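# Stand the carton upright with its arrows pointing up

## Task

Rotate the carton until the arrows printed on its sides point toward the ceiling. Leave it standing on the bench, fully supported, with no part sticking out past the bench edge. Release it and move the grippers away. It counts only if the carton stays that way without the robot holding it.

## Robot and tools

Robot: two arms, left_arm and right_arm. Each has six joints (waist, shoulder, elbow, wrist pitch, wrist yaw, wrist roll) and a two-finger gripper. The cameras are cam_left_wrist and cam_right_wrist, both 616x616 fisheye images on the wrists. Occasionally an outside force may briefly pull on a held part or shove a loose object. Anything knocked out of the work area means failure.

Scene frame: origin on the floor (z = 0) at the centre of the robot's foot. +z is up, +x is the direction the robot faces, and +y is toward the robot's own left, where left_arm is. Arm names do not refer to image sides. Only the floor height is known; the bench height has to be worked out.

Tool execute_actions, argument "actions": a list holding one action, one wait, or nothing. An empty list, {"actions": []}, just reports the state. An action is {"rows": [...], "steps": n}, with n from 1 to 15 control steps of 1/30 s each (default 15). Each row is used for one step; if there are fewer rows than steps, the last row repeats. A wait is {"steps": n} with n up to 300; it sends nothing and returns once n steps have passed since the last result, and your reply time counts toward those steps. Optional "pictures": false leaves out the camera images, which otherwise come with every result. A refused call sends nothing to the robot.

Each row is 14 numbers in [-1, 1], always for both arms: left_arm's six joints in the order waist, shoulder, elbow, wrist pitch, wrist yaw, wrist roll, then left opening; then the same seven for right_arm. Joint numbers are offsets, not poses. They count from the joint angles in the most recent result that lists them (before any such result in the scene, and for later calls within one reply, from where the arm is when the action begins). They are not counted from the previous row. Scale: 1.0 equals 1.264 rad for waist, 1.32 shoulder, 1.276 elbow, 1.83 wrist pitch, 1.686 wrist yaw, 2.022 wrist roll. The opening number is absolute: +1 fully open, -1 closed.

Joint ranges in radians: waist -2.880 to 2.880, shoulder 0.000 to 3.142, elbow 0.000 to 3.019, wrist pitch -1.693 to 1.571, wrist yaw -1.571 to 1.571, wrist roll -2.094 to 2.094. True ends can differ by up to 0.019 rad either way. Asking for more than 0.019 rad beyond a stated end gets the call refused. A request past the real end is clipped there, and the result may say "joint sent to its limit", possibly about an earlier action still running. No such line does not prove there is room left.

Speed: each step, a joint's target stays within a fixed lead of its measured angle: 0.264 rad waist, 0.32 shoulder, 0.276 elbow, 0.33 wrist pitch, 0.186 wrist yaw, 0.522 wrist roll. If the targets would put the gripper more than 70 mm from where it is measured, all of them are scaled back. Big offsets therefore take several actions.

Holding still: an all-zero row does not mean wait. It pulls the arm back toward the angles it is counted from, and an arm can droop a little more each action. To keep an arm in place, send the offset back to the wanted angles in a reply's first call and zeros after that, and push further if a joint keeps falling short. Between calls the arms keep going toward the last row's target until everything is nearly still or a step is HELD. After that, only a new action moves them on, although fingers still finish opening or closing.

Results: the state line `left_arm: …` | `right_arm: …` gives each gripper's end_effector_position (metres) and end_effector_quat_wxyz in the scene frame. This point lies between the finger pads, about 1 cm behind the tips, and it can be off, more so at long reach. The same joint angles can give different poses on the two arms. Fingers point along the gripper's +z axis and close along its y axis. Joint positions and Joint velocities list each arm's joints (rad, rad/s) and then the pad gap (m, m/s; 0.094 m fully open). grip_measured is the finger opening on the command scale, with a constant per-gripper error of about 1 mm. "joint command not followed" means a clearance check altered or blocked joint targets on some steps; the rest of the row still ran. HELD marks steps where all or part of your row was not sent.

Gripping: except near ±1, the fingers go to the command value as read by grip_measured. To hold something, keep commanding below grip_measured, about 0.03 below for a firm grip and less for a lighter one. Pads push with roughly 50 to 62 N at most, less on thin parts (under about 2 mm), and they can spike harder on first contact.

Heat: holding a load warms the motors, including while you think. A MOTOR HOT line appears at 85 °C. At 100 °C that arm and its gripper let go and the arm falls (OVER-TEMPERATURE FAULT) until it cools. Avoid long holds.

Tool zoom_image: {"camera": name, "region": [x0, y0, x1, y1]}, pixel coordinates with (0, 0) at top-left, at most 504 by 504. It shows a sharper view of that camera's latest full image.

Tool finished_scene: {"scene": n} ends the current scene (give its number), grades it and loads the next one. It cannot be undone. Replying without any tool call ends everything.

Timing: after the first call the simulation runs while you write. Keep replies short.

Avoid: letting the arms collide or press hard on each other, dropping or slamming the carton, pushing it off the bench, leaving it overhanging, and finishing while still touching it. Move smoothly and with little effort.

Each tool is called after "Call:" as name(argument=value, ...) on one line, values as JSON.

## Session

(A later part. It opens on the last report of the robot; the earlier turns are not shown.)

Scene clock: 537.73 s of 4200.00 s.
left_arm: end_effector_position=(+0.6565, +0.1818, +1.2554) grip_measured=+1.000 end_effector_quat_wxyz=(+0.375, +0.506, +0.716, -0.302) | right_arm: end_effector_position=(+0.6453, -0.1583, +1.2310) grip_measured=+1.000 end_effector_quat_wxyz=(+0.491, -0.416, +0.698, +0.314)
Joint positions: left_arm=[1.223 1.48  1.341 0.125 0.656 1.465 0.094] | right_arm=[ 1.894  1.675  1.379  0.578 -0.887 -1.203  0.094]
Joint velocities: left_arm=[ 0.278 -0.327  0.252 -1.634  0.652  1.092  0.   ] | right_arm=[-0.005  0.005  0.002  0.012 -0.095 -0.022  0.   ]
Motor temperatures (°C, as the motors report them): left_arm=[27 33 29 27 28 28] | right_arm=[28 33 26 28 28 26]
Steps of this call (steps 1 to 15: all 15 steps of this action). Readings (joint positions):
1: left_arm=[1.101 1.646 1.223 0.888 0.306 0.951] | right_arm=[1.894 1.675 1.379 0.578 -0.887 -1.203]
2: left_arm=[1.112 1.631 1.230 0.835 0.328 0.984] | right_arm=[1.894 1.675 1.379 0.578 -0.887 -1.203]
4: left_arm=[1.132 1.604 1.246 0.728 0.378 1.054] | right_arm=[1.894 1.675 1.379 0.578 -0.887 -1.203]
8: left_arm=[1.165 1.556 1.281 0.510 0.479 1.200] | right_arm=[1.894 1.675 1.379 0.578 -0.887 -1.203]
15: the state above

Call:
execute_actions(actions=[{"rows": [[0.025,-0.030,0.021,-0.069,0.017,0.089,1,0,0,0,0,0,0,1],[0.028,-0.030,0.025,-0.079,0.022,0.095,1,0,0,0,0,0,0,1],[0.032,-0.030,0.031,-0.093,0.029,0.104,1,0,0,0,0,0,0,1],[0.037,-0.030,0.039,-0.111,0.038,0.115,1,0,0,0,0,0,0,1],[0.043,-0.030,0.048,-0.132,0.049,0.128,1,0,0,0,0,0,0,1],[0.049,-0.030,0.058,-0.155,0.061,0.143,1,0,0,0,0,0,0,1],[0.055,-0.030,0.068,-0.179,0.073,0.158,1,0,0,0,0,0,0,1],[0.061,-0.030,0.078,-0.203,0.085,0.173,1,0,0,0,0,0,0,1],[0.067,-0.030,0.088,-0.227,0.097,0.188,1,0,0,0,0,0,0,1],[0.073,-0.030,0.098,-0.250,0.109,0.203,1,0,0,0,0,0,0,1],[0.078,-0.030,0.107,-0.271,0.120,0.216,1,0,0,0,0,0,0,1],[0.082,-0.030,0.114,-0.288,0.129,0.227,1,0,0,0,0,0,0,1],[0.085,-0.030,0.120,-0.301,0.135,0.235,1,0,0,0,0,0,0,1],[0.087,-0.030,0.123,-0.309,0.139,0.240,1,0,0,0,0,0,0,1],[0.088,-0.030,0.125,-0.314,0.141,0.243,1,0,0,0,0,0,0,1]], "steps": 15}], pictures=false)

Call:
execute_actions(actions=[{"steps": 15}])

Scene clock: 553.73 s of 4200.00 s.
left_arm: end_effector_position=(+0.6559, +0.2268, +1.2839) grip_measured=+1.000 end_effector_quat_wxyz=(+0.393, +0.573, +0.608, -0.385) | right_arm: end_effector_position=(+0.6453, -0.1583, +1.2310) grip_measured=+1.000 end_effector_quat_wxyz=(+0.491, -0.416, +0.698, +0.314)
Joint positions: left_arm=[ 1.322  1.439  1.487 -0.403  0.886  1.872  0.094] | right_arm=[ 1.894  1.675  1.379  0.578 -0.887 -1.203  0.094]
Joint velocities: left_arm=[ 0.181 -0.005  0.178 -0.535  0.125  0.535  0.   ] | right_arm=[-0.005 -0.005  0.007 -0.027 -0.081 -0.022  0.   ]
Motor temperatures (°C, as the motors report them): left_arm=[26 34 28 27 28 28] | right_arm=[28 33 26 28 28 26]
Steps of this call (steps 1 to 30: the robot went on to your last target; steps 31 to 90: nothing new was sent; then 12.50 s passed at rest; steps 91 to 105: all 15 steps of this action). Readings (joint positions):
91: left_arm=[1.251 1.439 1.363 0.014 0.680 1.628] | right_arm=[1.894 1.675 1.379 0.578 -0.887 -1.203]
92: left_arm=[1.251 1.439 1.364 0.008 0.685 1.631] | right_arm=[1.894 1.675 1.379 0.578 -0.887 -1.203]
94: left_arm=[1.252 1.439 1.369 -0.024 0.706 1.646] | right_arm=[1.894 1.675 1.379 0.578 -0.887 -1.203]
98: left_arm=[1.264 1.439 1.404 -0.158 0.780 1.713] | right_arm=[1.894 1.675 1.379 0.578 -0.887 -1.203]
105: the state above

Scene clock: 554.23 s of 4200.00 s.
left_arm: end_effector_position=(+0.6533, +0.2322, +1.2836) grip_measured=+1.000 end_effector_quat_wxyz=(+0.398, +0.590, +0.591, -0.380) | right_arm: end_effector_position=(+0.6453, -0.1583, +1.2310) grip_measured=+1.000 end_effector_quat_wxyz=(+0.491, -0.416, +0.698, +0.314)
Joint positions: left_arm=[ 1.333  1.439  1.496 -0.439  0.891  1.943  0.094] | right_arm=[ 1.894  1.675  1.379  0.578 -0.887 -1.203  0.094]
Joint velocities: left_arm=[ 0.005  0.005  0.022 -0.007  0.022  0.007  0.   ] | right_arm=[-0.005 -0.005  0.002  0.002 -0.037 -0.022  0.   ]
Motor temperatures (°C, as the motors report them): left_arm=[26 34 28 27 28 28] | right_arm=[28 33 26 28 28 26]
Steps of this call (steps 1 to 15: the robot went on to your last target). Readings (joint positions):
1: left_arm=[1.328 1.439 1.493 -0.417 0.889 1.887] | right_arm=[1.894 1.675 1.379 0.578 -0.887 -1.203]
2: left_arm=[1.331 1.439 1.495 -0.425 0.890 1.898] | right_arm=[1.894 1.675 1.379 0.578 -0.887 -1.203]
4: left_arm=[1.333 1.439 1.496 -0.434 0.890 1.916] | right_arm=[1.894 1.675 1.379 0.578 -0.887 -1.203]
8: left_arm=[1.333 1.439 1.496 -0.439 0.891 1.934] | right_arm=[1.894 1.675 1.379 0.578 -0.887 -1.203]
15: the state above

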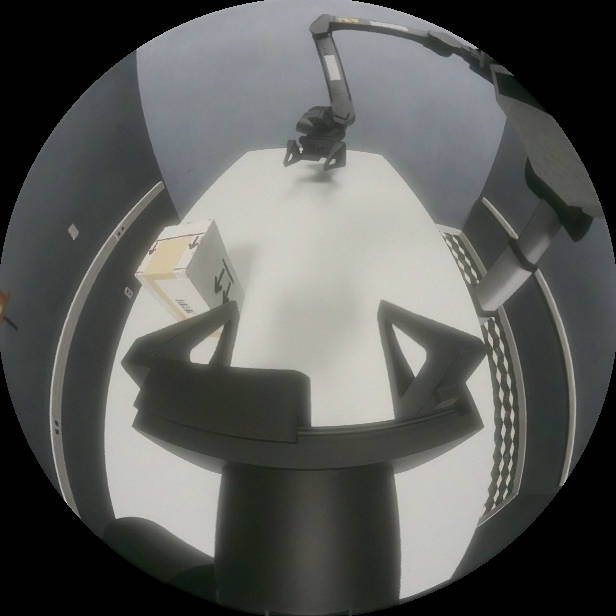

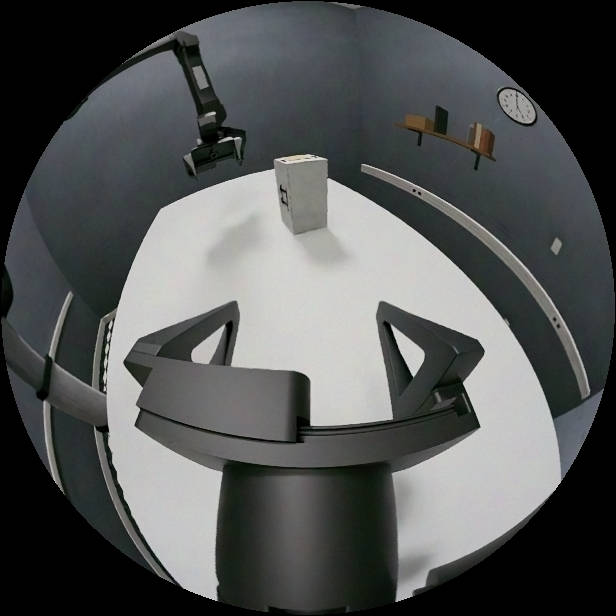

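Call:
execute_actions(actions=[{"rows": [[0,0.002,0.008,-0.006,0,0.004,1,0,0,0,0,0,0,1],[0,0.005,0.016,-0.010,0,0.004,1,0,0,0,0,0,0,1],[0,0.009,0.028,-0.015,0,0.004,1,0,0,0,0,0,0,1],[0,0.015,0.044,-0.022,0,0.004,1,0,0,0,0,0,0,1],[0,0.022,0.063,-0.030,0,0.004,1,0,0,0,0,0,0,1],[0,0.030,0.085,-0.040,0,0.004,1,0,0,0,0,0,0,1],[0,0.039,0.108,-0.050,0,0.004,1,0,0,0,0,0,0,1],[0,0.048,0.132,-0.060,0,0.004,1,0,0,0,0,0,0,1],[0,0.057,0.156,-0.071,0,0.004,1,0,0,0,0,0,0,1],[0,0.066,0.180,-0.082,0,0.004,1,0,0,0,0,0,0,1],[0,0.075,0.204,-0.092,0,0.004,1,0,0,0,0,0,0,1],[0,0.084,0.228,-0.103,0,0.004,1,0,0,0,0,0,0,1],[0,0.093,0.252,-0.113,0,0.004,1,0,0,0,0,0,0,1],[0,0.102,0.276,-0.124,0,0.004,1,0,0,0,0,0,0,1],[0,0.111,0.300,-0.134,0,0.004,1,0,0,0,0,0,0,1]], "steps": 15}], pictures=false)

Call:
execute_actions(actions=[{"rows": [[0,0.030,0.070,-0.034,0,0.004,1,0,0,0,0,0,0,1],[0,0.039,0.094,-0.044,0,0.004,1,0,0,0,0,0,0,1],[0,0.048,0.118,-0.055,0,0.004,1,0,0,0,0,0,0,1],[0,0.057,0.142,-0.065,0,0.004,1,0,0,0,0,0,0,1],[0,0.066,0.166,-0.076,0,0.004,1,0,0,0,0,0,0,1],[0,0.075,0.190,-0.086,0,0.004,1,0,0,0,0,0,0,1],[0,0.084,0.213,-0.096,0,0.004,1,0,0,0,0,0,0,1],[0,0.092,0.235,-0.106,0,0.004,1,0,0,0,0,0,0,1],[0,0.099,0.255,-0.115,0,0.004,1,0,0,0,0,0,0,1],[0,0.105,0.272,-0.122,0,0.004,1,0,0,0,0,0,0,1],[0,0.110,0.286,-0.128,0,0.004,1,0,0,0,0,0,0,1],[0,0.114,0.297,-0.133,0,0.004,1,0,0,0,0,0,0,1],[0,0.117,0.305,-0.136,0,0.004,1,0,0,0,0,0,0,1],[0,0.119,0.310,-0.138,0,0.004,1,0,0,0,0,0,0,1],[0,0.120,0.312,-0.139,0,0.004,1,0,0,0,0,0,0,1]], "steps": 15}], pictures=false)

Call:
execute_actions(actions=[{"steps": 12}], pictures=false)

Scene clock: 572.17 s of 4200.00 s.
left_arm: end_effector_position=(+0.7257, +0.2436, +1.2561) grip_measured=+1.000 end_effector_quat_wxyz=(+0.399, +0.591, +0.590, -0.378) | right_arm: end_effector_position=(+0.6453, -0.1583, +1.2310) grip_measured=+1.000 end_effector_quat_wxyz=(+0.491, -0.416, +0.698, +0.314)
Joint positions: left_arm=[ 1.333  1.553  1.81  -0.635  0.891  1.946  0.094] | right_arm=[ 1.894  1.675  1.379  0.578 -0.887 -1.203  0.094]
Joint velocities: left_arm=[-0.005  0.317  0.842 -0.554  0.037  0.081  0.   ] | right_arm=[ 0.005  0.005  0.022 -0.012  0.007 -0.037  0.   ]
Motor temperatures (°C, as the motors report them): left_arm=[26 34 28 27 28 28] | right_arm=[28 33 26 28 28 26]
Steps of this call (steps 1 to 15: the robot went on to your last target; steps 16 to 90: nothing new was sent; then 14.43 s passed at rest; steps 91 to 105: all 15 steps of this action). Readings (joint positions):
91: left_arm=[1.333 1.439 1.496 -0.439 0.891 1.946] | right_arm=[1.894 1.675 1.379 0.578 -0.887 -1.203]
92: left_arm=[1.333 1.439 1.497 -0.441 0.891 1.946] | right_arm=[1.894 1.675 1.379 0.578 -0.887 -1.203]
94: left_arm=[1.333 1.441 1.507 -0.454 0.891 1.946] | right_arm=[1.894 1.675 1.379 0.578 -0.887 -1.203]
98: left_arm=[1.333 1.472 1.590 -0.509 0.891 1.946] | right_arm=[1.894 1.675 1.379 0.578 -0.887 -1.203]
105: the state above

Scene clock: 572.67 s of 4200.00 s.
left_arm: end_effector_position=(+0.7880, +0.2547, +1.2373) grip_measured=+1.000 end_effector_quat_wxyz=(+0.395, +0.589, +0.591, -0.384) | right_arm: end_effector_position=(+0.6453, -0.1583, +1.2310) grip_measured=+1.000 end_effector_quat_wxyz=(+0.491, -0.416, +0.698, +0.314)
Joint positions: left_arm=[ 1.333  1.695  2.169 -0.868  0.891  1.946  0.094] | right_arm=[ 1.894  1.675  1.379  0.578 -0.887 -1.203  0.094]
Joint velocities: left_arm=[ 0.005  0.063  0.173 -0.154  0.051  0.022  0.   ] | right_arm=[-0.005 -0.015  0.007 -0.002 -0.066 -0.007  0.   ]
Motor temperatures (°C, as the motors report them): left_arm=[26 34 28 27 28 28] | right_arm=[28 33 26 28 28 26]
Steps of this call (steps 1 to 15: all 15 steps of this action). Readings (joint positions):
1: left_arm=[1.333 1.564 1.839 -0.653 0.891 1.946] | right_arm=[1.894 1.675 1.379 0.578 -0.887 -1.203]
2: left_arm=[1.333 1.573 1.866 -0.670 0.891 1.946] | right_arm=[1.894 1.675 1.379 0.578 -0.887 -1.203]
4: left_arm=[1.333 1.594 1.921 -0.707 0.891 1.946] | right_arm=[1.894 1.675 1.379 0.578 -0.887 -1.203]
8: left_arm=[1.333 1.641 2.037 -0.782 0.891 1.946] | right_arm=[1.894 1.675 1.379 0.578 -0.887 -1.203]
15: the state above

Scene clock: 573.07 s of 4200.00 s.
left_arm: end_effector_position=(+0.7877, +0.2546, +1.2373) grip_measured=+1.000 end_effector_quat_wxyz=(+0.393, +0.588, +0.592, -0.387) | right_arm: end_effector_position=(+0.6453, -0.1583, +1.2310) grip_measured=+1.000 end_effector_quat_wxyz=(+0.491, -0.416, +0.698, +0.314)
Joint positions: left_arm=[ 1.333  1.699  2.177 -0.879  0.891  1.946  0.094] | right_arm=[ 1.894  1.675  1.379  0.578 -0.887 -1.203  0.094]
Joint velocities: left_arm=[-0.005  0.005 -0.007 -0.027 -0.081 -0.022  0.   ] | right_arm=[-0.005 -0.005 -0.007 -0.002 -0.051 -0.007  0.   ]
Motor temperatures (°C, as the motors report them): left_arm=[26 35 28 27 28 28] | right_arm=[28 33 26 28 28 26]
Steps of this call (steps 1 to 12: the robot went on to your last target). Readings (joint positions):
1: left_arm=[1.333 1.697 2.174 -0.872 0.891 1.946] | right_arm=[1.894 1.675 1.379 0.578 -0.887 -1.203]
2: left_arm=[1.333 1.697 2.176 -0.874 0.891 1.946] | right_arm=[1.894 1.675 1.379 0.578 -0.887 -1.203]
4: left_arm=[1.333 1.697 2.177 -0.877 0.891 1.946] | right_arm=[1.894 1.675 1.379 0.578 -0.887 -1.203]
8: left_arm=[1.333 1.698 2.177 -0.879 0.891 1.946] | right_arm=[1.894 1.675 1.379 0.578 -0.887 -1.203]
12: the state above

Call:
execute_actions(actions=[{"rows": [[-0.004,0.011,0.028,-0.007,-0.003,0.004,1,0,0,0,0,0,0,1],[-0.008,0.014,0.033,-0.009,-0.003,0.004,1,0,0,0,0,0,0,1],[-0.012,0.018,0.039,-0.011,-0.003,0.004,1,0,0,0,0,0,0,1],[-0.016,0.022,0.046,-0.014,-0.003,0.004,1,0,0,0,0,0,0,1],[-0.020,0.026,0.053,-0.016,-0.003,0.004,1,0,0,0,0,0,0,1],[-0.024,0.030,0.060,-0.019,-0.003,0.004,1,0,0,0,0,0,0,1],[-0.028,0.034,0.067,-0.021,-0.003,0.004,1,0,0,0,0,0,0,1],[-0.032,0.038,0.074,-0.024,-0.003,0.004,1,0,0,0,0,0,0,1],[-0.036,0.042,0.080,-0.026,-0.003,0.004,1,0,0,0,0,0,0,1],[-0.040,0.046,0.086,-0.028,-0.003,0.004,1,0,0,0,0,0,0,1],[-0.043,0.049,0.091,-0.030,-0.003,0.004,1,0,0,0,0,0,0,1],[-0.045,0.052,0.094,-0.031,-0.003,0.004,1,0,0,0,0,0,0,1],[-0.046,0.053,0.096,-0.032,-0.003,0.004,1,0,0,0,0,0,0,1]], "steps": 15}], pictures=false)

Call:
execute_actions(actions=[{"steps": 15}])

Scene clock: 581.87 s of 4200.00 s.
left_arm: end_effector_position=(+0.7965, +0.2246, +1.2376) grip_measured=+1.000 end_effector_quat_wxyz=(+0.405, +0.580, +0.581, -0.403) | right_arm: end_effector_position=(+0.6453, -0.1583, +1.2310) grip_measured=+1.000 end_effector_quat_wxyz=(+0.491, -0.416, +0.698, +0.314)
Joint positions: left_arm=[ 1.286  1.755  2.264 -0.925  0.888  1.946  0.094] | right_arm=[ 1.894  1.675  1.379  0.578 -0.887 -1.203  0.094]
Joint velocities: left_arm=[-0.142  0.054  0.007 -0.022 -0.037 -0.037  0.   ] | right_arm=[-0.015  0.005  0.012 -0.007 -0.007 -0.051  0.   ]
Motor temperatures (°C, as the motors report them): left_arm=[26 35 29 27 28 28] | right_arm=[28 33 26 28 28 26]
Steps of this call (steps 1 to 30: the robot went on to your last target; steps 31 to 90: nothing new was sent; then 5.30 s passed at rest; steps 91 to 105: all 15 steps of this action). Readings (joint positions):
91: left_arm=[1.333 1.699 2.177 -0.880 0.890 1.946] | right_arm=[1.894 1.675 1.379 0.578 -0.887 -1.203]
92: left_arm=[1.333 1.699 2.178 -0.881 0.889 1.946] | right_arm=[1.894 1.675 1.379 0.578 -0.887 -1.203]
94: left_arm=[1.333 1.704 2.187 -0.888 0.889 1.946] | right_arm=[1.894 1.675 1.379 0.578 -0.887 -1.203]
98: left_arm=[1.324 1.724 2.223 -0.903 0.888 1.946] | right_arm=[1.894 1.675 1.379 0.578 -0.887 -1.203]
105: the state above

Scene clock: 582.37 s of 4200.00 s.
left_arm: end_effector_position=(+0.7936, +0.2182, +1.2374) grip_measured=+1.000 end_effector_quat_wxyz=(+0.405, +0.578, +0.579, -0.408) | right_arm: end_effector_position=(+0.6453, -0.1583, +1.2310) grip_measured=+1.000 end_effector_quat_wxyz=(+0.491, -0.416, +0.698, +0.314)
Joint positions: left_arm=[ 1.278  1.761  2.264 -0.928  0.888  1.946  0.094] | right_arm=[ 1.894  1.675  1.379  0.578 -0.887 -1.203  0.094]
Joint velocities: left_arm=[-0.015 -0.005 -0.002 -0.002  0.037  0.051  0.   ] | right_arm=[-0.015  0.005  0.007  0.007 -0.037  0.007  0.   ]
Motor temperatures (°C, as the motors report them): left_arm=[26 35 29 27 28 28] | right_arm=[28 33 26 28 28 26]
Steps of this call (steps 1 to 15: the robot went on to your last target). Readings (joint positions):
1: left_arm=[1.282 1.757 2.264 -0.926 0.888 1.946] | right_arm=[1.894 1.675 1.379 0.578 -0.887 -1.203]
2: left_arm=[1.280 1.758 2.264 -0.927 0.888 1.946] | right_arm=[1.894 1.675 1.379 0.578 -0.887 -1.203]
4: left_arm=[1.278 1.760 2.264 -0.927 0.888 1.946] | right_arm=[1.894 1.675 1.379 0.578 -0.887 -1.203]
8: left_arm=[1.278 1.761 2.264 -0.928 0.888 1.946] | right_arm=[1.894 1.675 1.379 0.578 -0.887 -1.203]
15: the state above
All arms were judged still, so your last target was given up. Only a new action makes them travel on or press farther. Fingers that are still opening or closing keep moving.

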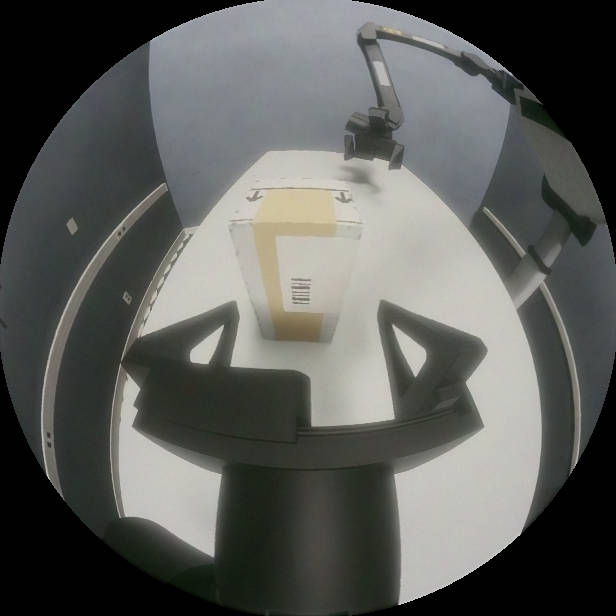

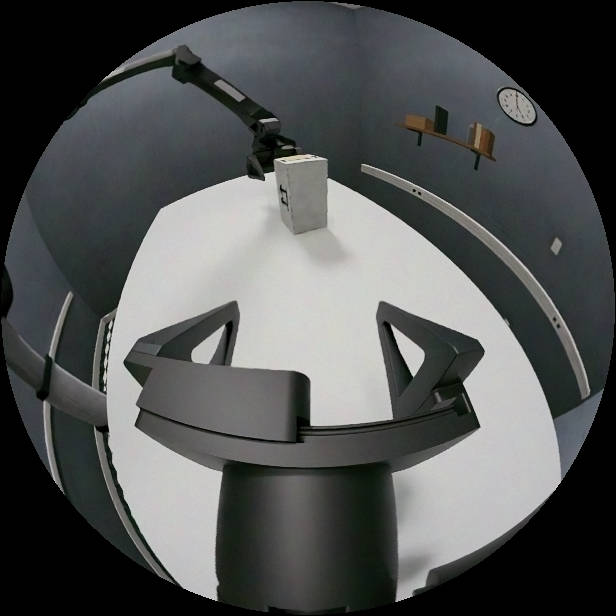

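Call:
execute_actions(actions=[{"rows": [[0,0.007,0.030,-0.007,0,0.006,1,0,0,0,0,0,0,1],[0,0.009,0.035,-0.009,0,0.009,1,0,0,0,0,0,0,1],[0,0.011,0.040,-0.012,0,0.012,1,0,0,0,0,0,0,1],[0,0.013,0.046,-0.014,0,0.015,1,0,0,0,0,0,0,1],[0,0.015,0.052,-0.017,0,0.018,1,0,0,0,0,0,0,1],[0,0.017,0.058,-0.020,0,0.021,1,0,0,0,0,0,0,1],[0,0.018,0.063,-0.022,0,0.023,1,0,0,0,0,0,0,1],[0,0.019,0.066,-0.024,0,0.024,1,0,0,0,0,0,0,1],[0,0.020,0.069,-0.025,0,0.025,1,0,0,0,0,0,0,1]], "steps": 15}], pictures=false)

Call:
execute_actions(actions=[{"steps": 12}])

Scene clock: 603.83 s of 4200.00 s.
left_arm: end_effector_position=(+0.8060, +0.2222, +1.2405) grip_measured=+1.000 end_effector_quat_wxyz=(+0.414, +0.589, +0.568, -0.397) | right_arm: end_effector_position=(+0.6453, -0.1583, +1.2310) grip_measured=+1.000 end_effector_quat_wxyz=(+0.491, -0.416, +0.698, +0.314)
Joint positions: left_arm=[ 1.278  1.774  2.319 -0.962  0.888  1.982  0.094] | right_arm=[ 1.894  1.675  1.379  0.578 -0.887 -1.203  0.094]
Joint velocities: left_arm=[ 0.005 -0.015 -0.027 -0.012  0.007 -0.051  0.   ] | right_arm=[-0.015  0.005  0.002 -0.012 -0.022  0.022  0.   ]
Motor temperatures (°C, as the motors report them): left_arm=[26 36 30 27 28 28] | right_arm=[28 33 26 28 28 26]
Steps of this call (steps 1 to 90: nothing new was sent; then 17.97 s passed at rest; steps 91 to 105: all 15 steps of this action). Readings (joint positions):
91: left_arm=[1.278 1.761 2.264 -0.928 0.888 1.946] | right_arm=[1.894 1.675 1.379 0.578 -0.887 -1.203]
92: left_arm=[1.278 1.761 2.265 -0.930 0.888 1.947] | right_arm=[1.894 1.675 1.379 0.578 -0.887 -1.203]
94: left_arm=[1.278 1.763 2.273 -0.937 0.888 1.952] | right_arm=[1.894 1.675 1.379 0.578 -0.887 -1.203]
98: left_arm=[1.278 1.772 2.301 -0.953 0.888 1.968] | right_arm=[1.894 1.675 1.379 0.578 -0.887 -1.203]
105: the state above

Scene clock: 604.23 s of 4200.00 s.
left_arm: end_effector_position=(+0.8056, +0.2221, +1.2404) grip_measured=+1.000 end_effector_quat_wxyz=(+0.415, +0.590, +0.567, -0.397) | right_arm: end_effector_position=(+0.6453, -0.1583, +1.2310) grip_measured=+1.000 end_effector_quat_wxyz=(+0.491, -0.416, +0.698, +0.314)
Joint positions: left_arm=[ 1.278  1.774  2.319 -0.963  0.888  1.985  0.094] | right_arm=[ 1.894  1.675  1.379  0.578 -0.887 -1.203  0.094]
Joint velocities: left_arm=[-0.015  0.005 -0.012 -0.017 -0.022  0.007  0.   ] | right_arm=[-0.005 -0.015 -0.002  0.002 -0.007 -0.081  0.   ]
Motor temperatures (°C, as the motors report them): left_arm=[26 36 30 27 28 28] | right_arm=[28 33 26 28 28 26]
Steps of this call (steps 1 to 12: the robot went on to your last target). Readings (joint positions):
1: left_arm=[1.278 1.774 2.319 -0.962 0.888 1.983] | right_arm=[1.894 1.675 1.379 0.578 -0.887 -1.203]
2: left_arm=[1.278 1.774 2.319 -0.963 0.888 1.984] | right_arm=[1.894 1.675 1.379 0.578 -0.887 -1.203]
4: left_arm=[1.278 1.774 2.319 -0.963 0.888 1.984] | right_arm=[1.894 1.675 1.379 0.578 -0.887 -1.203]
8: left_arm=[1.278 1.774 2.319 -0.963 0.888 1.985] | right_arm=[1.894 1.675 1.379 0.578 -0.887 -1.203]
12: the state above

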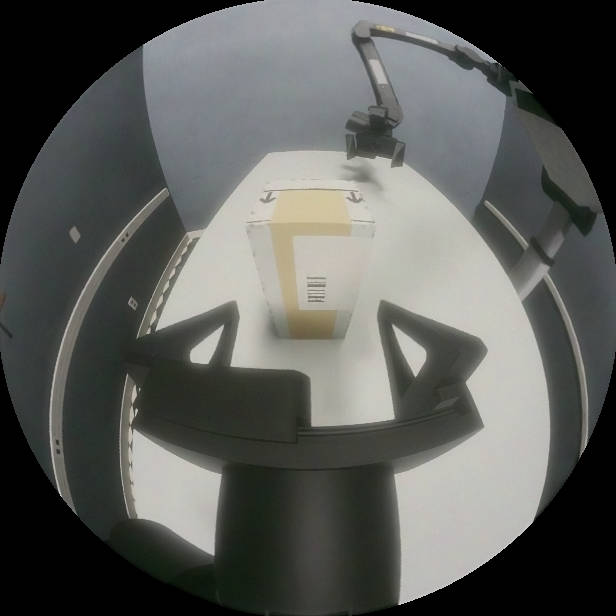

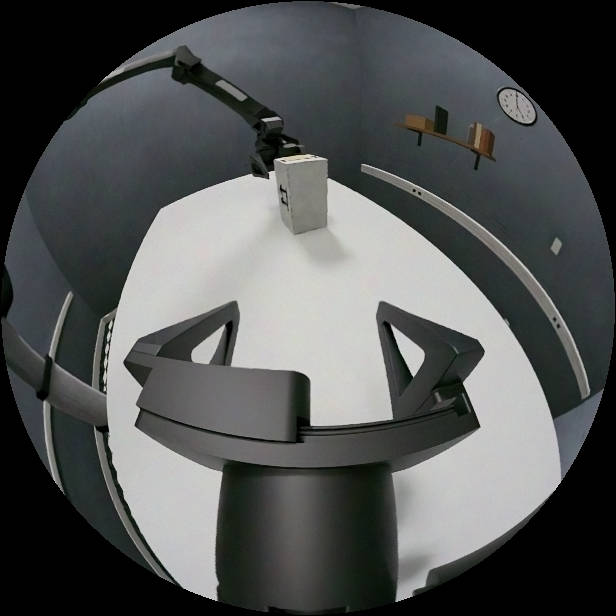

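Call:
execute_actions(actions=[{"rows": [[-0.006,0.013,0.027,0.005,-0.003,-0.005,1,0,0,0,0,0,0,1],[-0.009,0.017,0.030,0.006,-0.005,-0.006,1,0,0,0,0,0,0,1],[-0.012,0.021,0.034,0.007,-0.007,-0.007,1,0,0,0,0,0,0,1],[-0.015,0.025,0.038,0.008,-0.009,-0.008,1,0,0,0,0,0,0,1],[-0.018,0.029,0.042,0.009,-0.011,-0.010,1,0,0,0,0,0,0,1],[-0.021,0.033,0.046,0.010,-0.013,-0.011,1,0,0,0,0,0,0,1],[-0.024,0.037,0.050,0.011,-0.015,-0.012,1,0,0,0,0,0,0,1],[-0.027,0.041,0.054,0.012,-0.017,-0.013,1,0,0,0,0,0,0,1],[-0.030,0.045,0.058,0.013,-0.019,-0.014,1,0,0,0,0,0,0,1],[-0.033,0.049,0.062,0.014,-0.021,-0.015,1,0,0,0,0,0,0,1],[-0.036,0.053,0.066,0.015,-0.023,-0.016,1,0,0,0,0,0,0,1],[-0.039,0.056,0.070,0.016,-0.025,-0.017,1,0,0,0,0,0,0,1],[-0.041,0.058,0.074,0.017,-0.027,-0.018,1,0,0,0,0,0,0,1],[-0.042,0.059,0.077,0.018,-0.029,-0.019,1,0,0,0,0,0,0,1],[-0.043,0.060,0.079,0.019,-0.030,-0.019,1,0,0,0,0,0,0,1]], "steps": 15}], pictures=false)

Call:
execute_actions(actions=[{"steps": 15}])

Scene clock: 618.97 s of 4200.00 s.
left_arm: end_effector_position=(+0.8002, +0.1936, +1.2198) grip_measured=+1.000 end_effector_quat_wxyz=(+0.409, +0.594, +0.569, -0.396) | right_arm: end_effector_position=(+0.6453, -0.1583, +1.2310) grip_measured=+1.000 end_effector_quat_wxyz=(+0.491, -0.416, +0.698, +0.314)
Joint positions: left_arm=[ 1.243  1.84   2.375 -0.94   0.842  1.964  0.094] | right_arm=[ 1.894  1.675  1.379  0.578 -0.887 -1.203  0.094]
Joint velocities: left_arm=[-0.122  0.103  0.051  0.056 -0.11  -0.051  0.   ] | right_arm=[-0.005 -0.015  0.007 -0.017  0.022 -0.007  0.   ]
Motor temperatures (°C, as the motors report them): left_arm=[26 36 31 27 28 28] | right_arm=[28 33 26 28 28 26]
Steps of this call (steps 1 to 15: the robot went on to your last target; steps 16 to 90: nothing new was sent; then 11.23 s passed at rest; steps 91 to 105: all 15 steps of this action). Readings (joint positions):
91: left_arm=[1.278 1.775 2.319 -0.963 0.887 1.986] | right_arm=[1.894 1.675 1.379 0.578 -0.887 -1.203]
92: left_arm=[1.278 1.775 2.319 -0.963 0.885 1.985] | right_arm=[1.894 1.675 1.379 0.578 -0.887 -1.203]
94: left_arm=[1.278 1.780 2.325 -0.960 0.878 1.984] | right_arm=[1.894 1.675 1.379 0.578 -0.887 -1.203]
98: left_arm=[1.272 1.800 2.346 -0.953 0.865 1.977] | right_arm=[1.894 1.675 1.379 0.578 -0.887 -1.203]
105: the state above

Scene clock: 619.47 s of 4200.00 s.
left_arm: end_effector_position=(+0.8009, +0.1848, +1.2198) grip_measured=+1.000 end_effector_quat_wxyz=(+0.412, +0.591, +0.568, -0.399) | right_arm: end_effector_position=(+0.6453, -0.1583, +1.2310) grip_measured=+1.000 end_effector_quat_wxyz=(+0.491, -0.416, +0.698, +0.314)
Joint positions: left_arm=[ 1.231  1.851  2.385 -0.936  0.84   1.958  0.094] | right_arm=[ 1.894  1.675  1.379  0.578 -0.887 -1.203  0.094]
Joint velocities: left_arm=[-0.005  0.005 -0.012  0.007 -0.037 -0.081  0.   ] | right_arm=[-0.005 -0.015 -0.012  0.007 -0.095 -0.066  0.   ]
Motor temperatures (°C, as the motors report them): left_arm=[26 36 31 27 28 28] | right_arm=[28 33 26 28 28 26]
Steps of this call (steps 1 to 15: the robot went on to your last target). Readings (joint positions):
1: left_arm=[1.239 1.844 2.377 -0.939 0.841 1.963] | right_arm=[1.894 1.675 1.379 0.578 -0.887 -1.203]
2: left_arm=[1.235 1.847 2.377 -0.938 0.840 1.962] | right_arm=[1.894 1.675 1.379 0.578 -0.887 -1.203]
4: left_arm=[1.231 1.851 2.377 -0.938 0.840 1.961] | right_arm=[1.894 1.675 1.379 0.578 -0.887 -1.203]
8: left_arm=[1.231 1.851 2.379 -0.938 0.840 1.959] | right_arm=[1.894 1.675 1.379 0.578 -0.887 -1.203]
15: the state above

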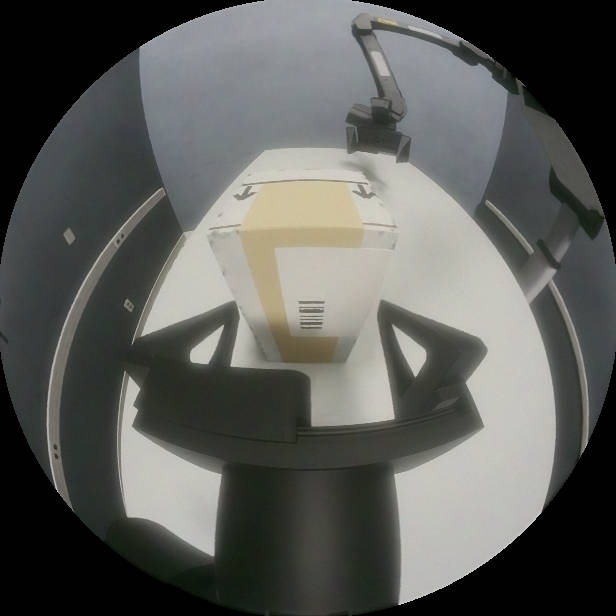

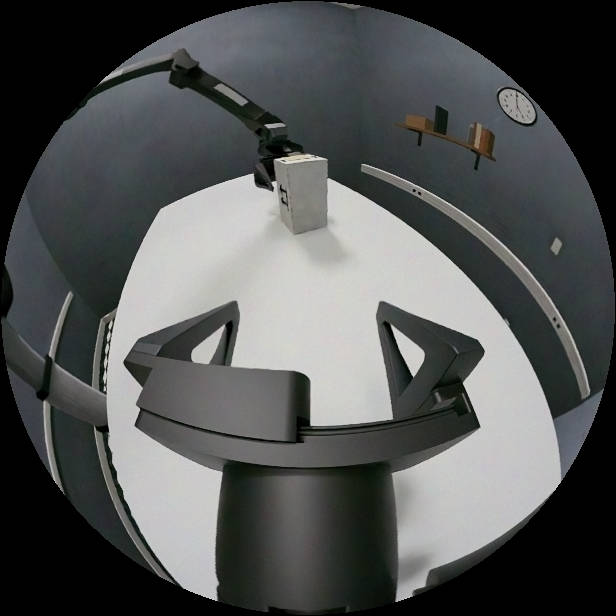

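Call:
execute_actions(actions=[{"rows": [[0,0,0.027,0,0,0,1,0,0,0,0,0,0,1],[0,0,0.029,0,0,0,1,0,0,0,0,0,0,1],[0,0,0.031,0,0,0,1,0,0,0,0,0,0,1],[0,0,0.033,0,0,0,1,0,0,0,0,0,0,1],[0,0,0.034,0,0,0,1,0,0,0,0,0,0,1]], "steps": 15}])

Scene clock: 627.20 s of 4200.00 s.
left_arm: end_effector_position=(+0.8048, +0.1862, +1.2210) grip_measured=+1.000 end_effector_quat_wxyz=(+0.414, +0.592, +0.567, -0.395) | right_arm: end_effector_position=(+0.6453, -0.1583, +1.2310) grip_measured=+1.000 end_effector_quat_wxyz=(+0.491, -0.416, +0.698, +0.314)
Joint positions: left_arm=[ 1.231  1.851  2.393 -0.936  0.84   1.958  0.094] | right_arm=[ 1.894  1.675  1.379  0.578 -0.887 -1.203  0.094]
Joint velocities: left_arm=[-0.005  0.005 -0.007  0.002 -0.022  0.007  0.   ] | right_arm=[-0.005  0.005  0.002  0.007  0.066  0.037  0.   ]
Motor temperatures (°C, as the motors report them): left_arm=[26 36 31 27 28 28] | right_arm=[28 33 26 28 28 26]
Steps of this call (steps 1 to 15: the robot went on to your last target; steps 16 to 90: nothing new was sent; then 4.23 s passed at rest; steps 91 to 105: all 15 steps of this action). Readings (joint positions):
91: left_arm=[1.231 1.851 2.385 -0.936 0.840 1.958] | right_arm=[1.894 1.675 1.379 0.578 -0.887 -1.203]
92: left_arm=[1.231 1.851 2.385 -0.936 0.840 1.958] | right_arm=[1.894 1.675 1.379 0.578 -0.887 -1.203]
94: left_arm=[1.231 1.851 2.385 -0.936 0.840 1.958] | right_arm=[1.894 1.675 1.379 0.578 -0.887 -1.203]
98: left_arm=[1.231 1.851 2.390 -0.936 0.840 1.958] | right_arm=[1.894 1.675 1.379 0.578 -0.887 -1.203]
105: the state above

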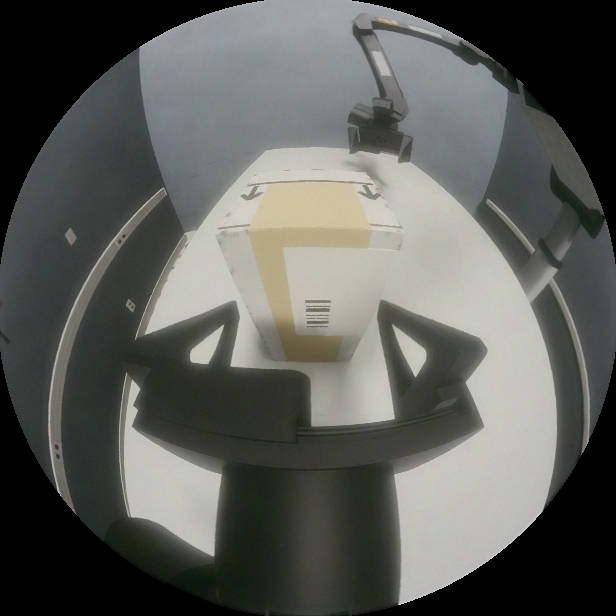

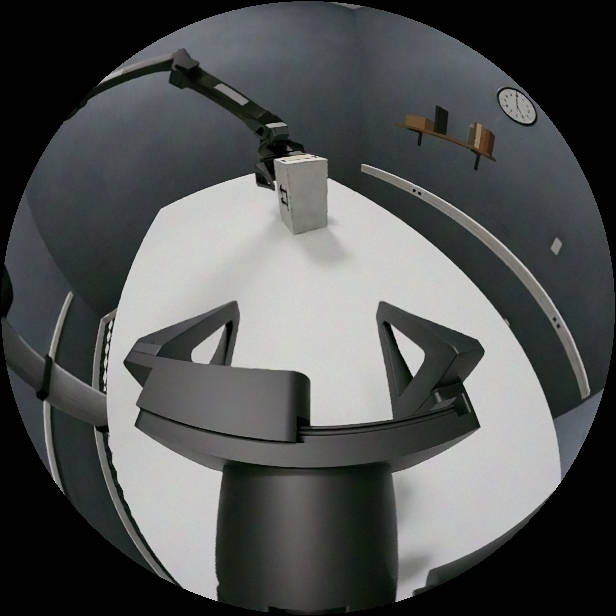

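Call:
execute_actions(actions=[{"rows": [[-0.008,0.004,0.029,0.004,-0.002,-0.005,1,0,0,0,0,0,0,1],[-0.010,0.006,0.031,0.005,-0.003,-0.006,1,0,0,0,0,0,0,1],[-0.012,0.008,0.033,0.005,-0.004,-0.007,1,0,0,0,0,0,0,1],[-0.014,0.010,0.035,0.006,-0.006,-0.007,1,0,0,0,0,0,0,1],[-0.016,0.012,0.037,0.006,-0.007,-0.008,1,0,0,0,0,0,0,1],[-0.018,0.014,0.039,0.007,-0.008,-0.009,1,0,0,0,0,0,0,1],[-0.020,0.016,0.041,0.007,-0.009,-0.010,1,0,0,0,0,0,0,1],[-0.022,0.018,0.043,0.008,-0.011,-0.010,1,0,0,0,0,0,0,1],[-0.024,0.020,0.045,0.008,-0.012,-0.011,1,0,0,0,0,0,0,1],[-0.025,0.022,0.047,0.009,-0.013,-0.012,1,0,0,0,0,0,0,1],[-0.026,0.024,0.049,0.009,-0.014,-0.012,1,0,0,0,0,0,0,1],[-0.026,0.026,0.051,0.010,-0.015,-0.013,1,0,0,0,0,0,0,1]], "steps": 15}], pictures=false)

Call:
execute_actions(actions=[{"steps": 15}])

Scene clock: 637.67 s of 4200.00 s.
left_arm: end_effector_position=(+0.8099, +0.1768, +1.2181) grip_measured=+1.000 end_effector_quat_wxyz=(+0.414, +0.595, +0.569, -0.390) | right_arm: end_effector_position=(+0.6453, -0.1583, +1.2310) grip_measured=+1.000 end_effector_quat_wxyz=(+0.491, -0.416, +0.698, +0.314)
Joint positions: left_arm=[ 1.214  1.87   2.422 -0.927  0.817  1.945  0.094] | right_arm=[ 1.894  1.675  1.379  0.578 -0.887 -1.203  0.094]
Joint velocities: left_arm=[-0.044  0.044  0.012  0.002  0.022 -0.037  0.   ] | right_arm=[-0.005 -0.005 -0.002  0.017 -0.037  0.066  0.   ]
Motor temperatures (°C, as the motors report them): left_arm=[26 36 31 27 28 28] | right_arm=[28 33 26 28 28 26]
Steps of this call (steps 1 to 15: the robot went on to your last target; steps 16 to 90: nothing new was sent; then 6.97 s passed at rest; steps 91 to 105: all 15 steps of this action). Readings (joint positions):
91: left_arm=[1.231 1.851 2.393 -0.936 0.840 1.958] | right_arm=[1.894 1.675 1.379 0.578 -0.887 -1.203]
92: left_arm=[1.231 1.851 2.393 -0.936 0.838 1.958] | right_arm=[1.894 1.675 1.379 0.578 -0.887 -1.203]
94: left_arm=[1.231 1.852 2.395 -0.936 0.835 1.956] | right_arm=[1.894 1.675 1.379 0.578 -0.887 -1.203]
98: left_arm=[1.228 1.856 2.407 -0.932 0.826 1.952] | right_arm=[1.894 1.675 1.379 0.578 -0.887 -1.203]
105: the state above

Scene clock: 638.17 s of 4200.00 s.
left_arm: end_effector_position=(+0.8065, +0.1726, +1.2162) grip_measured=+1.000 end_effector_quat_wxyz=(+0.412, +0.593, +0.569, -0.394) | right_arm: end_effector_position=(+0.6453, -0.1583, +1.2310) grip_measured=+1.000 end_effector_quat_wxyz=(+0.491, -0.416, +0.698, +0.314)
Joint positions: left_arm=[ 1.211  1.876  2.422 -0.927  0.817  1.942  0.094] | right_arm=[ 1.894  1.675  1.379  0.578 -0.887 -1.203  0.094]
Joint velocities: left_arm=[-0.005 -0.005  0.012 -0.012 -0.007  0.007  0.   ] | right_arm=[-0.005 -0.005 -0.002  0.002 -0.037 -0.007  0.   ]
Motor temperatures (°C, as the motors report them): left_arm=[26 36 31 27 28 28] | right_arm=[28 33 26 28 28 26]
Steps of this call (steps 1 to 15: the robot went on to your last target). Readings (joint positions):
1: left_arm=[1.213 1.871 2.422 -0.927 0.817 1.944] | right_arm=[1.894 1.675 1.379 0.578 -0.887 -1.203]
2: left_arm=[1.212 1.873 2.422 -0.927 0.817 1.944] | right_arm=[1.894 1.675 1.379 0.578 -0.887 -1.203]
4: left_arm=[1.211 1.875 2.422 -0.927 0.817 1.943] | right_arm=[1.894 1.675 1.379 0.578 -0.887 -1.203]
8: left_arm=[1.211 1.876 2.422 -0.927 0.817 1.942] | right_arm=[1.894 1.675 1.379 0.578 -0.887 -1.203]
15: the state above
All arms were judged still, so your last target was given up. Only a new action makes them travel on or press farther. Fingers that are still opening or closing keep moving.

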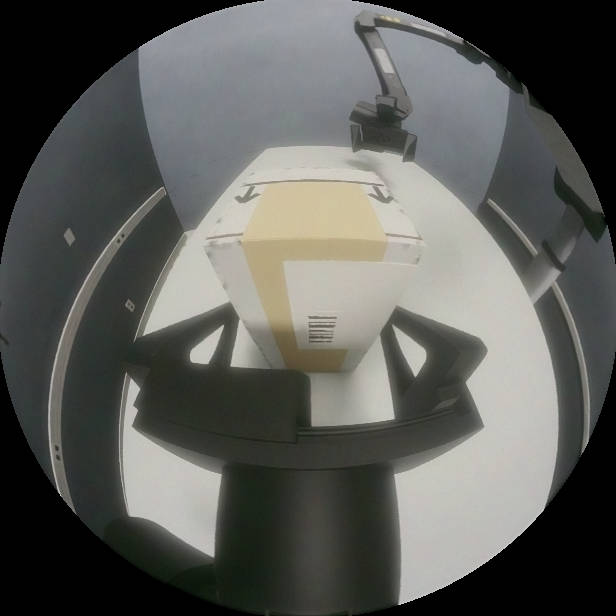

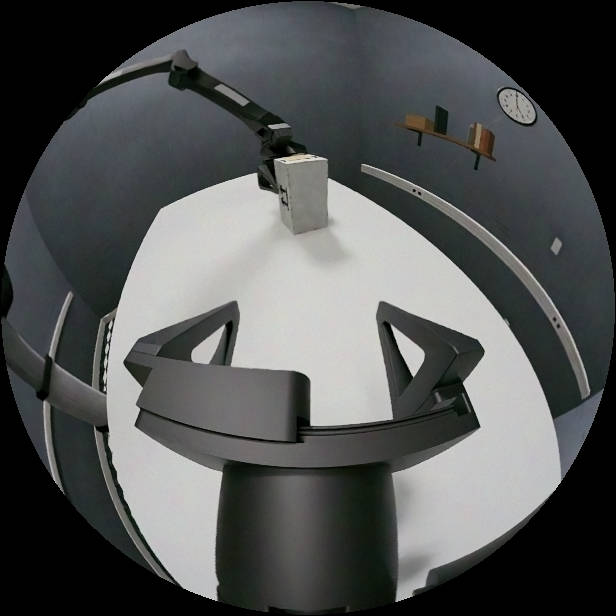

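Call:
execute_actions(actions=[{"rows": [[-0.012,0.010,0.028,0.005,-0.002,-0.005,1,0,0,0,0,0,0,1],[-0.014,0.012,0.028,0.005,-0.003,-0.006,1,0,0,0,0,0,0,1],[-0.016,0.014,0.029,0.006,-0.004,-0.006,1,0,0,0,0,0,0,1],[-0.018,0.016,0.031,0.006,-0.005,-0.007,1,0,0,0,0,0,0,1],[-0.020,0.018,0.033,0.007,-0.006,-0.007,1,0,0,0,0,0,0,1],[-0.022,0.020,0.035,0.007,-0.007,-0.008,1,0,0,0,0,0,0,1],[-0.024,0.022,0.037,0.008,-0.008,-0.008,1,0,0,0,0,0,0,1],[-0.026,0.024,0.039,0.008,-0.009,-0.009,1,0,0,0,0,0,0,1],[-0.028,0.026,0.041,0.009,-0.010,-0.009,1,0,0,0,0,0,0,1],[-0.030,0.028,0.043,0.009,-0.011,-0.010,1,0,0,0,0,0,0,1],[-0.032,0.030,0.045,0.010,-0.012,-0.010,1,0,0,0,0,0,0,1],[-0.033,0.032,0.047,0.010,-0.013,-0.011,1,0,0,0,0,0,0,1],[-0.034,0.033,0.049,0.011,-0.014,-0.011,1,0,0,0,0,0,0,1],[-0.034,0.033,0.051,0.011,-0.015,-0.012,1,0,0,0,0,0,0,1],[-0.034,0.033,0.052,0.011,-0.015,-0.012,1,0,0,0,0,0,0,1]], "steps": 15}], pictures=false)

Call:
execute_actions(actions=[{"steps": 15}])

Scene clock: 646.27 s of 4200.00 s.
left_arm: end_effector_position=(+0.8046, +0.1518, +1.2114) grip_measured=+1.000 end_effector_quat_wxyz=(+0.413, +0.593, +0.568, -0.395) | right_arm: end_effector_position=(+0.6453, -0.1583, +1.2310) grip_measured=+1.000 end_effector_quat_wxyz=(+0.491, -0.416, +0.698, +0.314)
Joint positions: left_arm=[ 1.184  1.908  2.448 -0.915  0.795  1.932  0.094] | right_arm=[ 1.894  1.675  1.379  0.578 -0.887 -1.203  0.094]
Joint velocities: left_arm=[-0.063  0.063  0.022  0.017 -0.037  0.007  0.   ] | right_arm=[-0.005 -0.005 -0.017 -0.017  0.007 -0.051  0.   ]
Motor temperatures (°C, as the motors report them): left_arm=[26 36 31 27 28 28] | right_arm=[28 33 26 28 28 26]
Steps of this call (steps 1 to 90: nothing new was sent; then 4.60 s passed at rest; steps 91 to 105: all 15 steps of this action). Readings (joint positions):
91: left_arm=[1.211 1.876 2.422 -0.927 0.816 1.942] | right_arm=[1.894 1.675 1.379 0.578 -0.887 -1.203]
92: left_arm=[1.211 1.877 2.422 -0.927 0.816 1.942] | right_arm=[1.894 1.675 1.379 0.578 -0.887 -1.203]
94: left_arm=[1.210 1.878 2.423 -0.925 0.812 1.941] | right_arm=[1.894 1.675 1.379 0.578 -0.887 -1.203]
98: left_arm=[1.205 1.887 2.433 -0.921 0.806 1.939] | right_arm=[1.894 1.675 1.379 0.578 -0.887 -1.203]
105: the state above

Scene clock: 646.77 s of 4200.00 s.
left_arm: end_effector_position=(+0.8047, +0.1478, +1.2118) grip_measured=+1.000 end_effector_quat_wxyz=(+0.414, +0.591, +0.567, -0.396) | right_arm: end_effector_position=(+0.6453, -0.1583, +1.2310) grip_measured=+1.000 end_effector_quat_wxyz=(+0.491, -0.416, +0.698, +0.314)
Joint positions: left_arm=[ 1.178  1.913  2.453 -0.915  0.794  1.929  0.094] | right_arm=[ 1.894  1.675  1.379  0.578 -0.887 -1.203  0.094]
Joint velocities: left_arm=[ 0.005 -0.015 -0.017  0.017  0.007  0.051  0.   ] | right_arm=[ 0.005  0.005 -0.007  0.002 -0.066 -0.037  0.   ]
Motor temperatures (°C, as the motors report them): left_arm=[26 36 31 27 28 28] | right_arm=[28 33 26 28 28 26]
Steps of this call (steps 1 to 15: the robot went on to your last target). Readings (joint positions):
1: left_arm=[1.181 1.910 2.449 -0.915 0.795 1.931] | right_arm=[1.894 1.675 1.379 0.578 -0.887 -1.203]
2: left_arm=[1.180 1.911 2.449 -0.915 0.794 1.931] | right_arm=[1.894 1.675 1.379 0.578 -0.887 -1.203]
4: left_arm=[1.178 1.913 2.449 -0.915 0.794 1.930] | right_arm=[1.894 1.675 1.379 0.578 -0.887 -1.203]
8: left_arm=[1.178 1.913 2.450 -0.915 0.794 1.929] | right_arm=[1.894 1.675 1.379 0.578 -0.887 -1.203]
15: the state above
All arms were judged still, so your last target was given up. Only a new action makes them travel on or press farther. Fingers that are still opening or closing keep moving.

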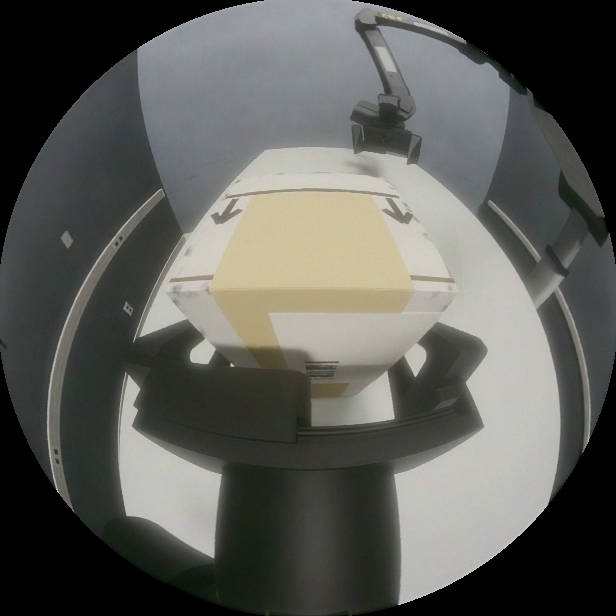

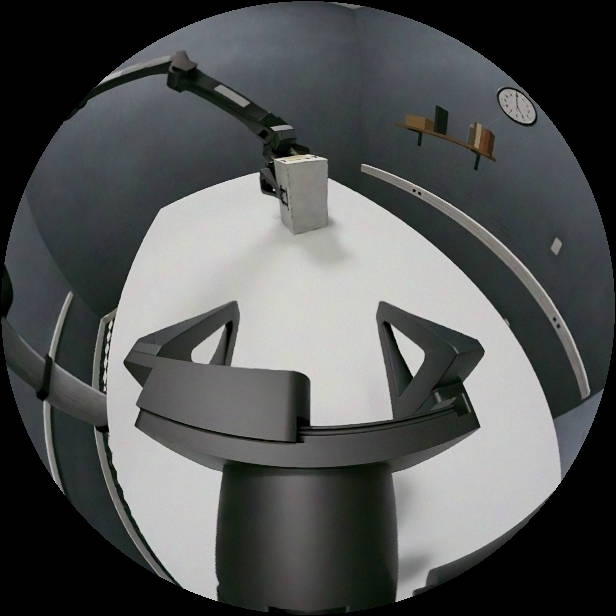

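Centred and deep enough. Close.

Call:
execute_actions(actions=[{"rows": [[0,0,0.024,0,0,0,0.95,0,0,0,0,0,0,1],[0,0,0.024,0,0,0,0.9,0,0,0,0,0,0,1],[0,0,0.024,0,0,0,0.86,0,0,0,0,0,0,1],[0,0,0.024,0,0,0,0.83,0,0,0,0,0,0,1],[0,0,0.024,0,0,0,0.80,0,0,0,0,0,0,1],[0,0,0.024,0,0,0,0.78,0,0,0,0,0,0,1],[0,0,0.024,0,0,0,0.76,0,0,0,0,0,0,1],[0,0,0.024,0,0,0,0.74,0,0,0,0,0,0,1],[0,0,0.024,0,0,0,0.72,0,0,0,0,0,0,1],[0,0,0.024,0,0,0,0.70,0,0,0,0,0,0,1],[0,0,0.024,0,0,0,0.68,0,0,0,0,0,0,1]], "steps": 15}], pictures=false)

Scene clock: 658.53 s of 4200.00 s.
left_arm: end_effector_position=(+0.8047, +0.1478, +1.2118) grip_measured=+0.683 end_effector_quat_wxyz=(+0.414, +0.591, +0.567, -0.396) | right_arm: end_effector_position=(+0.6453, -0.1583, +1.2310) grip_measured=+1.000 end_effector_quat_wxyz=(+0.491, -0.416, +0.698, +0.314)
Joint positions: left_arm=[ 1.178  1.913  2.453 -0.915  0.794  1.929  0.079] | right_arm=[ 1.894  1.675  1.379  0.578 -0.887 -1.203  0.094]
Joint velocities: left_arm=[-0.005  0.005 -0.007 -0.002  0.022  0.051 -0.   ] | right_arm=[ 0.005 -0.005 -0.007 -0.022  0.022  0.007  0.   ]
Motor temperatures (°C, as the motors report them): left_arm=[26 36 32 27 28 28] | right_arm=[28 33 26 28 28 26]
Steps of this call (steps 1 to 90: nothing new was sent; then 8.27 s passed at rest; steps 91 to 105: all 15 steps of this action). Readings (joint positions):
91: left_arm=[1.178 1.913 2.453 -0.915 0.794 1.929] | right_arm=[1.894 1.675 1.379 0.578 -0.887 -1.203]
92: left_arm=[1.178 1.913 2.453 -0.915 0.794 1.929] | right_arm=[1.894 1.675 1.379 0.578 -0.887 -1.203]
94: left_arm=[1.178 1.913 2.453 -0.915 0.794 1.929] | right_arm=[1.894 1.675 1.379 0.578 -0.887 -1.203]
98: left_arm=[1.178 1.913 2.453 -0.915 0.794 1.929] | right_arm=[1.894 1.675 1.379 0.578 -0.887 -1.203]
105: the state above

Call:
execute_actions(actions=[{"rows": [[0,0,0.024,0,0,0,0.665,0,0,0,0,0,0,1],[0,0,0.024,0,0,0,0.65,0,0,0,0,0,0,1],[0,0,0.024,0,0,0,0.635,0,0,0,0,0,0,1],[0,0,0.024,0,0,0,0.62,0,0,0,0,0,0,1],[0,0,0.024,0,0,0,0.605,0,0,0,0,0,0,1]], "steps": 12}])

Scene clock: 661.90 s of 4200.00 s.
left_arm: end_effector_position=(+0.8047, +0.1478, +1.2118) grip_measured=+0.656 end_effector_quat_wxyz=(+0.414, +0.591, +0.567, -0.396) | right_arm: end_effector_position=(+0.6453, -0.1583, +1.2310) grip_measured=+1.000 end_effector_quat_wxyz=(+0.491, -0.416, +0.698, +0.314)
Joint positions: left_arm=[ 1.178  1.913  2.453 -0.915  0.794  1.928  0.078] | right_arm=[ 1.894  1.675  1.379  0.578 -0.887 -1.203  0.094]
Joint velocities: left_arm=[-0.005 -0.005 -0.007  0.002  0.066  0.022  0.   ] | right_arm=[-0.005 -0.015  0.012  0.002  0.037  0.022  0.   ]
Motor temperatures (°C, as the motors report them): left_arm=[26 36 32 27 28 28] | right_arm=[28 33 26 28 28 26]
Steps of this call (steps 1 to 15: the robot went on to your last target; steps 16 to 89: nothing new was sent; steps 90 to 101: all 12 steps of this action). Readings (joint positions):
90: left_arm=[1.178 1.913 2.453 -0.915 0.794 1.929] | right_arm=[1.894 1.675 1.379 0.578 -0.887 -1.203]
91: left_arm=[1.178 1.913 2.453 -0.915 0.794 1.929] | right_arm=[1.894 1.675 1.379 0.578 -0.887 -1.203]
93: left_arm=[1.178 1.913 2.453 -0.915 0.794 1.928] | right_arm=[1.894 1.675 1.379 0.578 -0.887 -1.203]
97: left_arm=[1.178 1.913 2.453 -0.915 0.794 1.928] | right_arm=[1.894 1.675 1.379 0.578 -0.887 -1.203]
101: the state above

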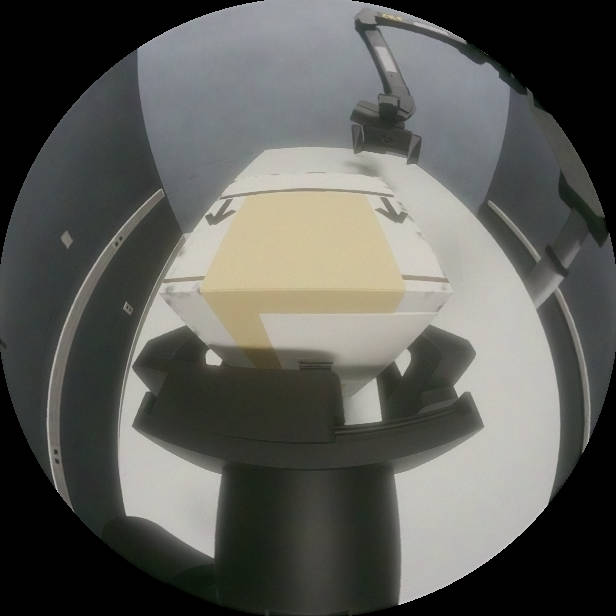

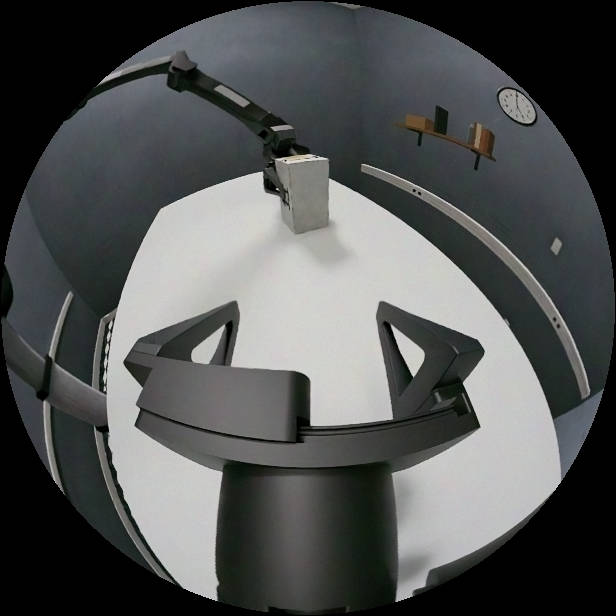

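Call:
execute_actions(actions=[{"rows": [[0,-0.008,0.022,0.004,0,0,0.625,0,0,0,0,0,0,1],[0,-0.014,0.017,0.006,0,0,0.625,0,0,0,0,0,0,1],[0,-0.021,0.010,0.008,0,0,0.625,0,0,0,0,0,0,1],[0,-0.028,0.001,0.011,0,0,0.625,0,0,0,0,0,0,1],[0,-0.036,-0.010,0.014,0,0,0.625,0,0,0,0,0,0,1],[0,-0.045,-0.024,0.018,0,0,0.625,0,0,0,0,0,0,1],[0,-0.055,-0.041,0.023,0,0,0.625,0,0,0,0,0,0,1],[0,-0.065,-0.060,0.028,0,0,0.625,0,0,0,0,0,0,1],[0,-0.075,-0.080,0.034,0,0,0.625,0,0,0,0,0,0,1],[0,-0.085,-0.101,0.040,0,0,0.625,0,0,0,0,0,0,1],[0,-0.095,-0.123,0.046,0,0,0.625,0,0,0,0,0,0,1],[0,-0.105,-0.146,0.052,0,0,0.625,0,0,0,0,0,0,1],[0,-0.115,-0.169,0.059,0,0,0.625,0,0,0,0,0,0,1],[0,-0.125,-0.192,0.066,0,0,0.625,0,0,0,0,0,0,1],[0,-0.135,-0.214,0.072,0,0,0.625,0,0,0,0,0,0,1]], "steps": 15}])

Scene clock: 693.53 s of 4200.00 s.
left_arm: end_effector_position=(+0.7952, +0.1565, +1.2354) grip_measured=+0.656 end_effector_quat_wxyz=(+0.415, +0.594, +0.568, -0.389) | right_arm: end_effector_position=(+0.6453, -0.1583, +1.2310) grip_measured=+1.000 end_effector_quat_wxyz=(+0.491, -0.416, +0.698, +0.314)
Joint positions: left_arm=[ 1.178  1.784  2.236 -0.811  0.787  1.927  0.078] | right_arm=[ 1.894  1.675  1.379  0.578 -0.887 -1.203  0.094]
Joint velocities: left_arm=[-0.015 -0.464 -0.799  0.349 -0.051  0.051 -0.   ] | right_arm=[-0.005 -0.005  0.012  0.012 -0.066 -0.022  0.   ]
Motor temperatures (°C, as the motors report them): left_arm=[26 37 32 27 29 28] | right_arm=[28 33 26 28 28 26]
Steps of this call (steps 1 to 15: the robot went on to your last target; steps 16 to 90: nothing new was sent; then 28.13 s passed at rest; steps 91 to 105: all 15 steps of this action). Readings (joint positions):
91: left_arm=[1.178 1.913 2.453 -0.915 0.794 1.928] | right_arm=[1.894 1.675 1.379 0.578 -0.887 -1.203]
92: left_arm=[1.178 1.913 2.453 -0.915 0.794 1.928] | right_arm=[1.894 1.675 1.379 0.578 -0.887 -1.203]
94: left_arm=[1.178 1.912 2.453 -0.914 0.794 1.927] | right_arm=[1.894 1.675 1.379 0.578 -0.887 -1.203]
98: left_arm=[1.178 1.889 2.414 -0.886 0.787 1.927] | right_arm=[1.894 1.675 1.379 0.578 -0.887 -1.203]
105: the state above

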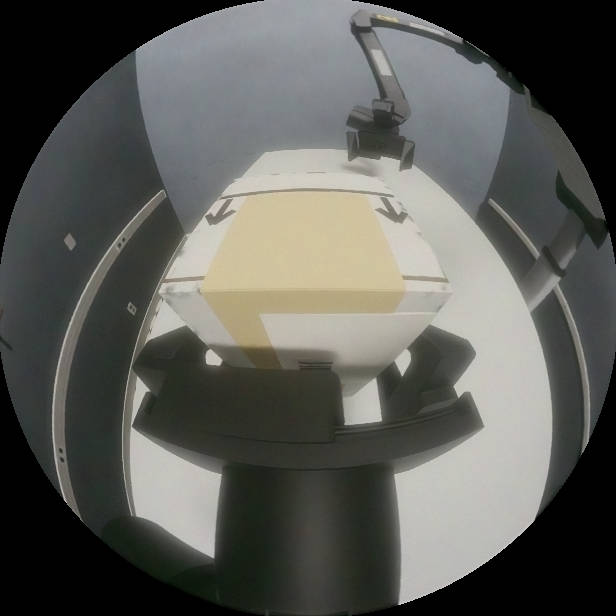

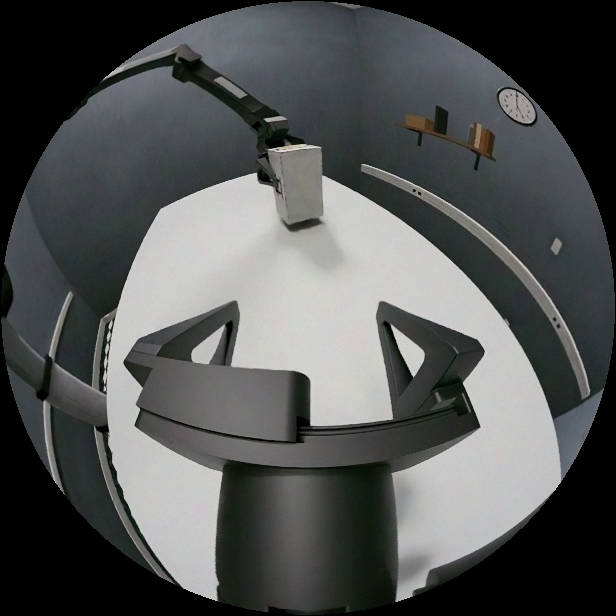

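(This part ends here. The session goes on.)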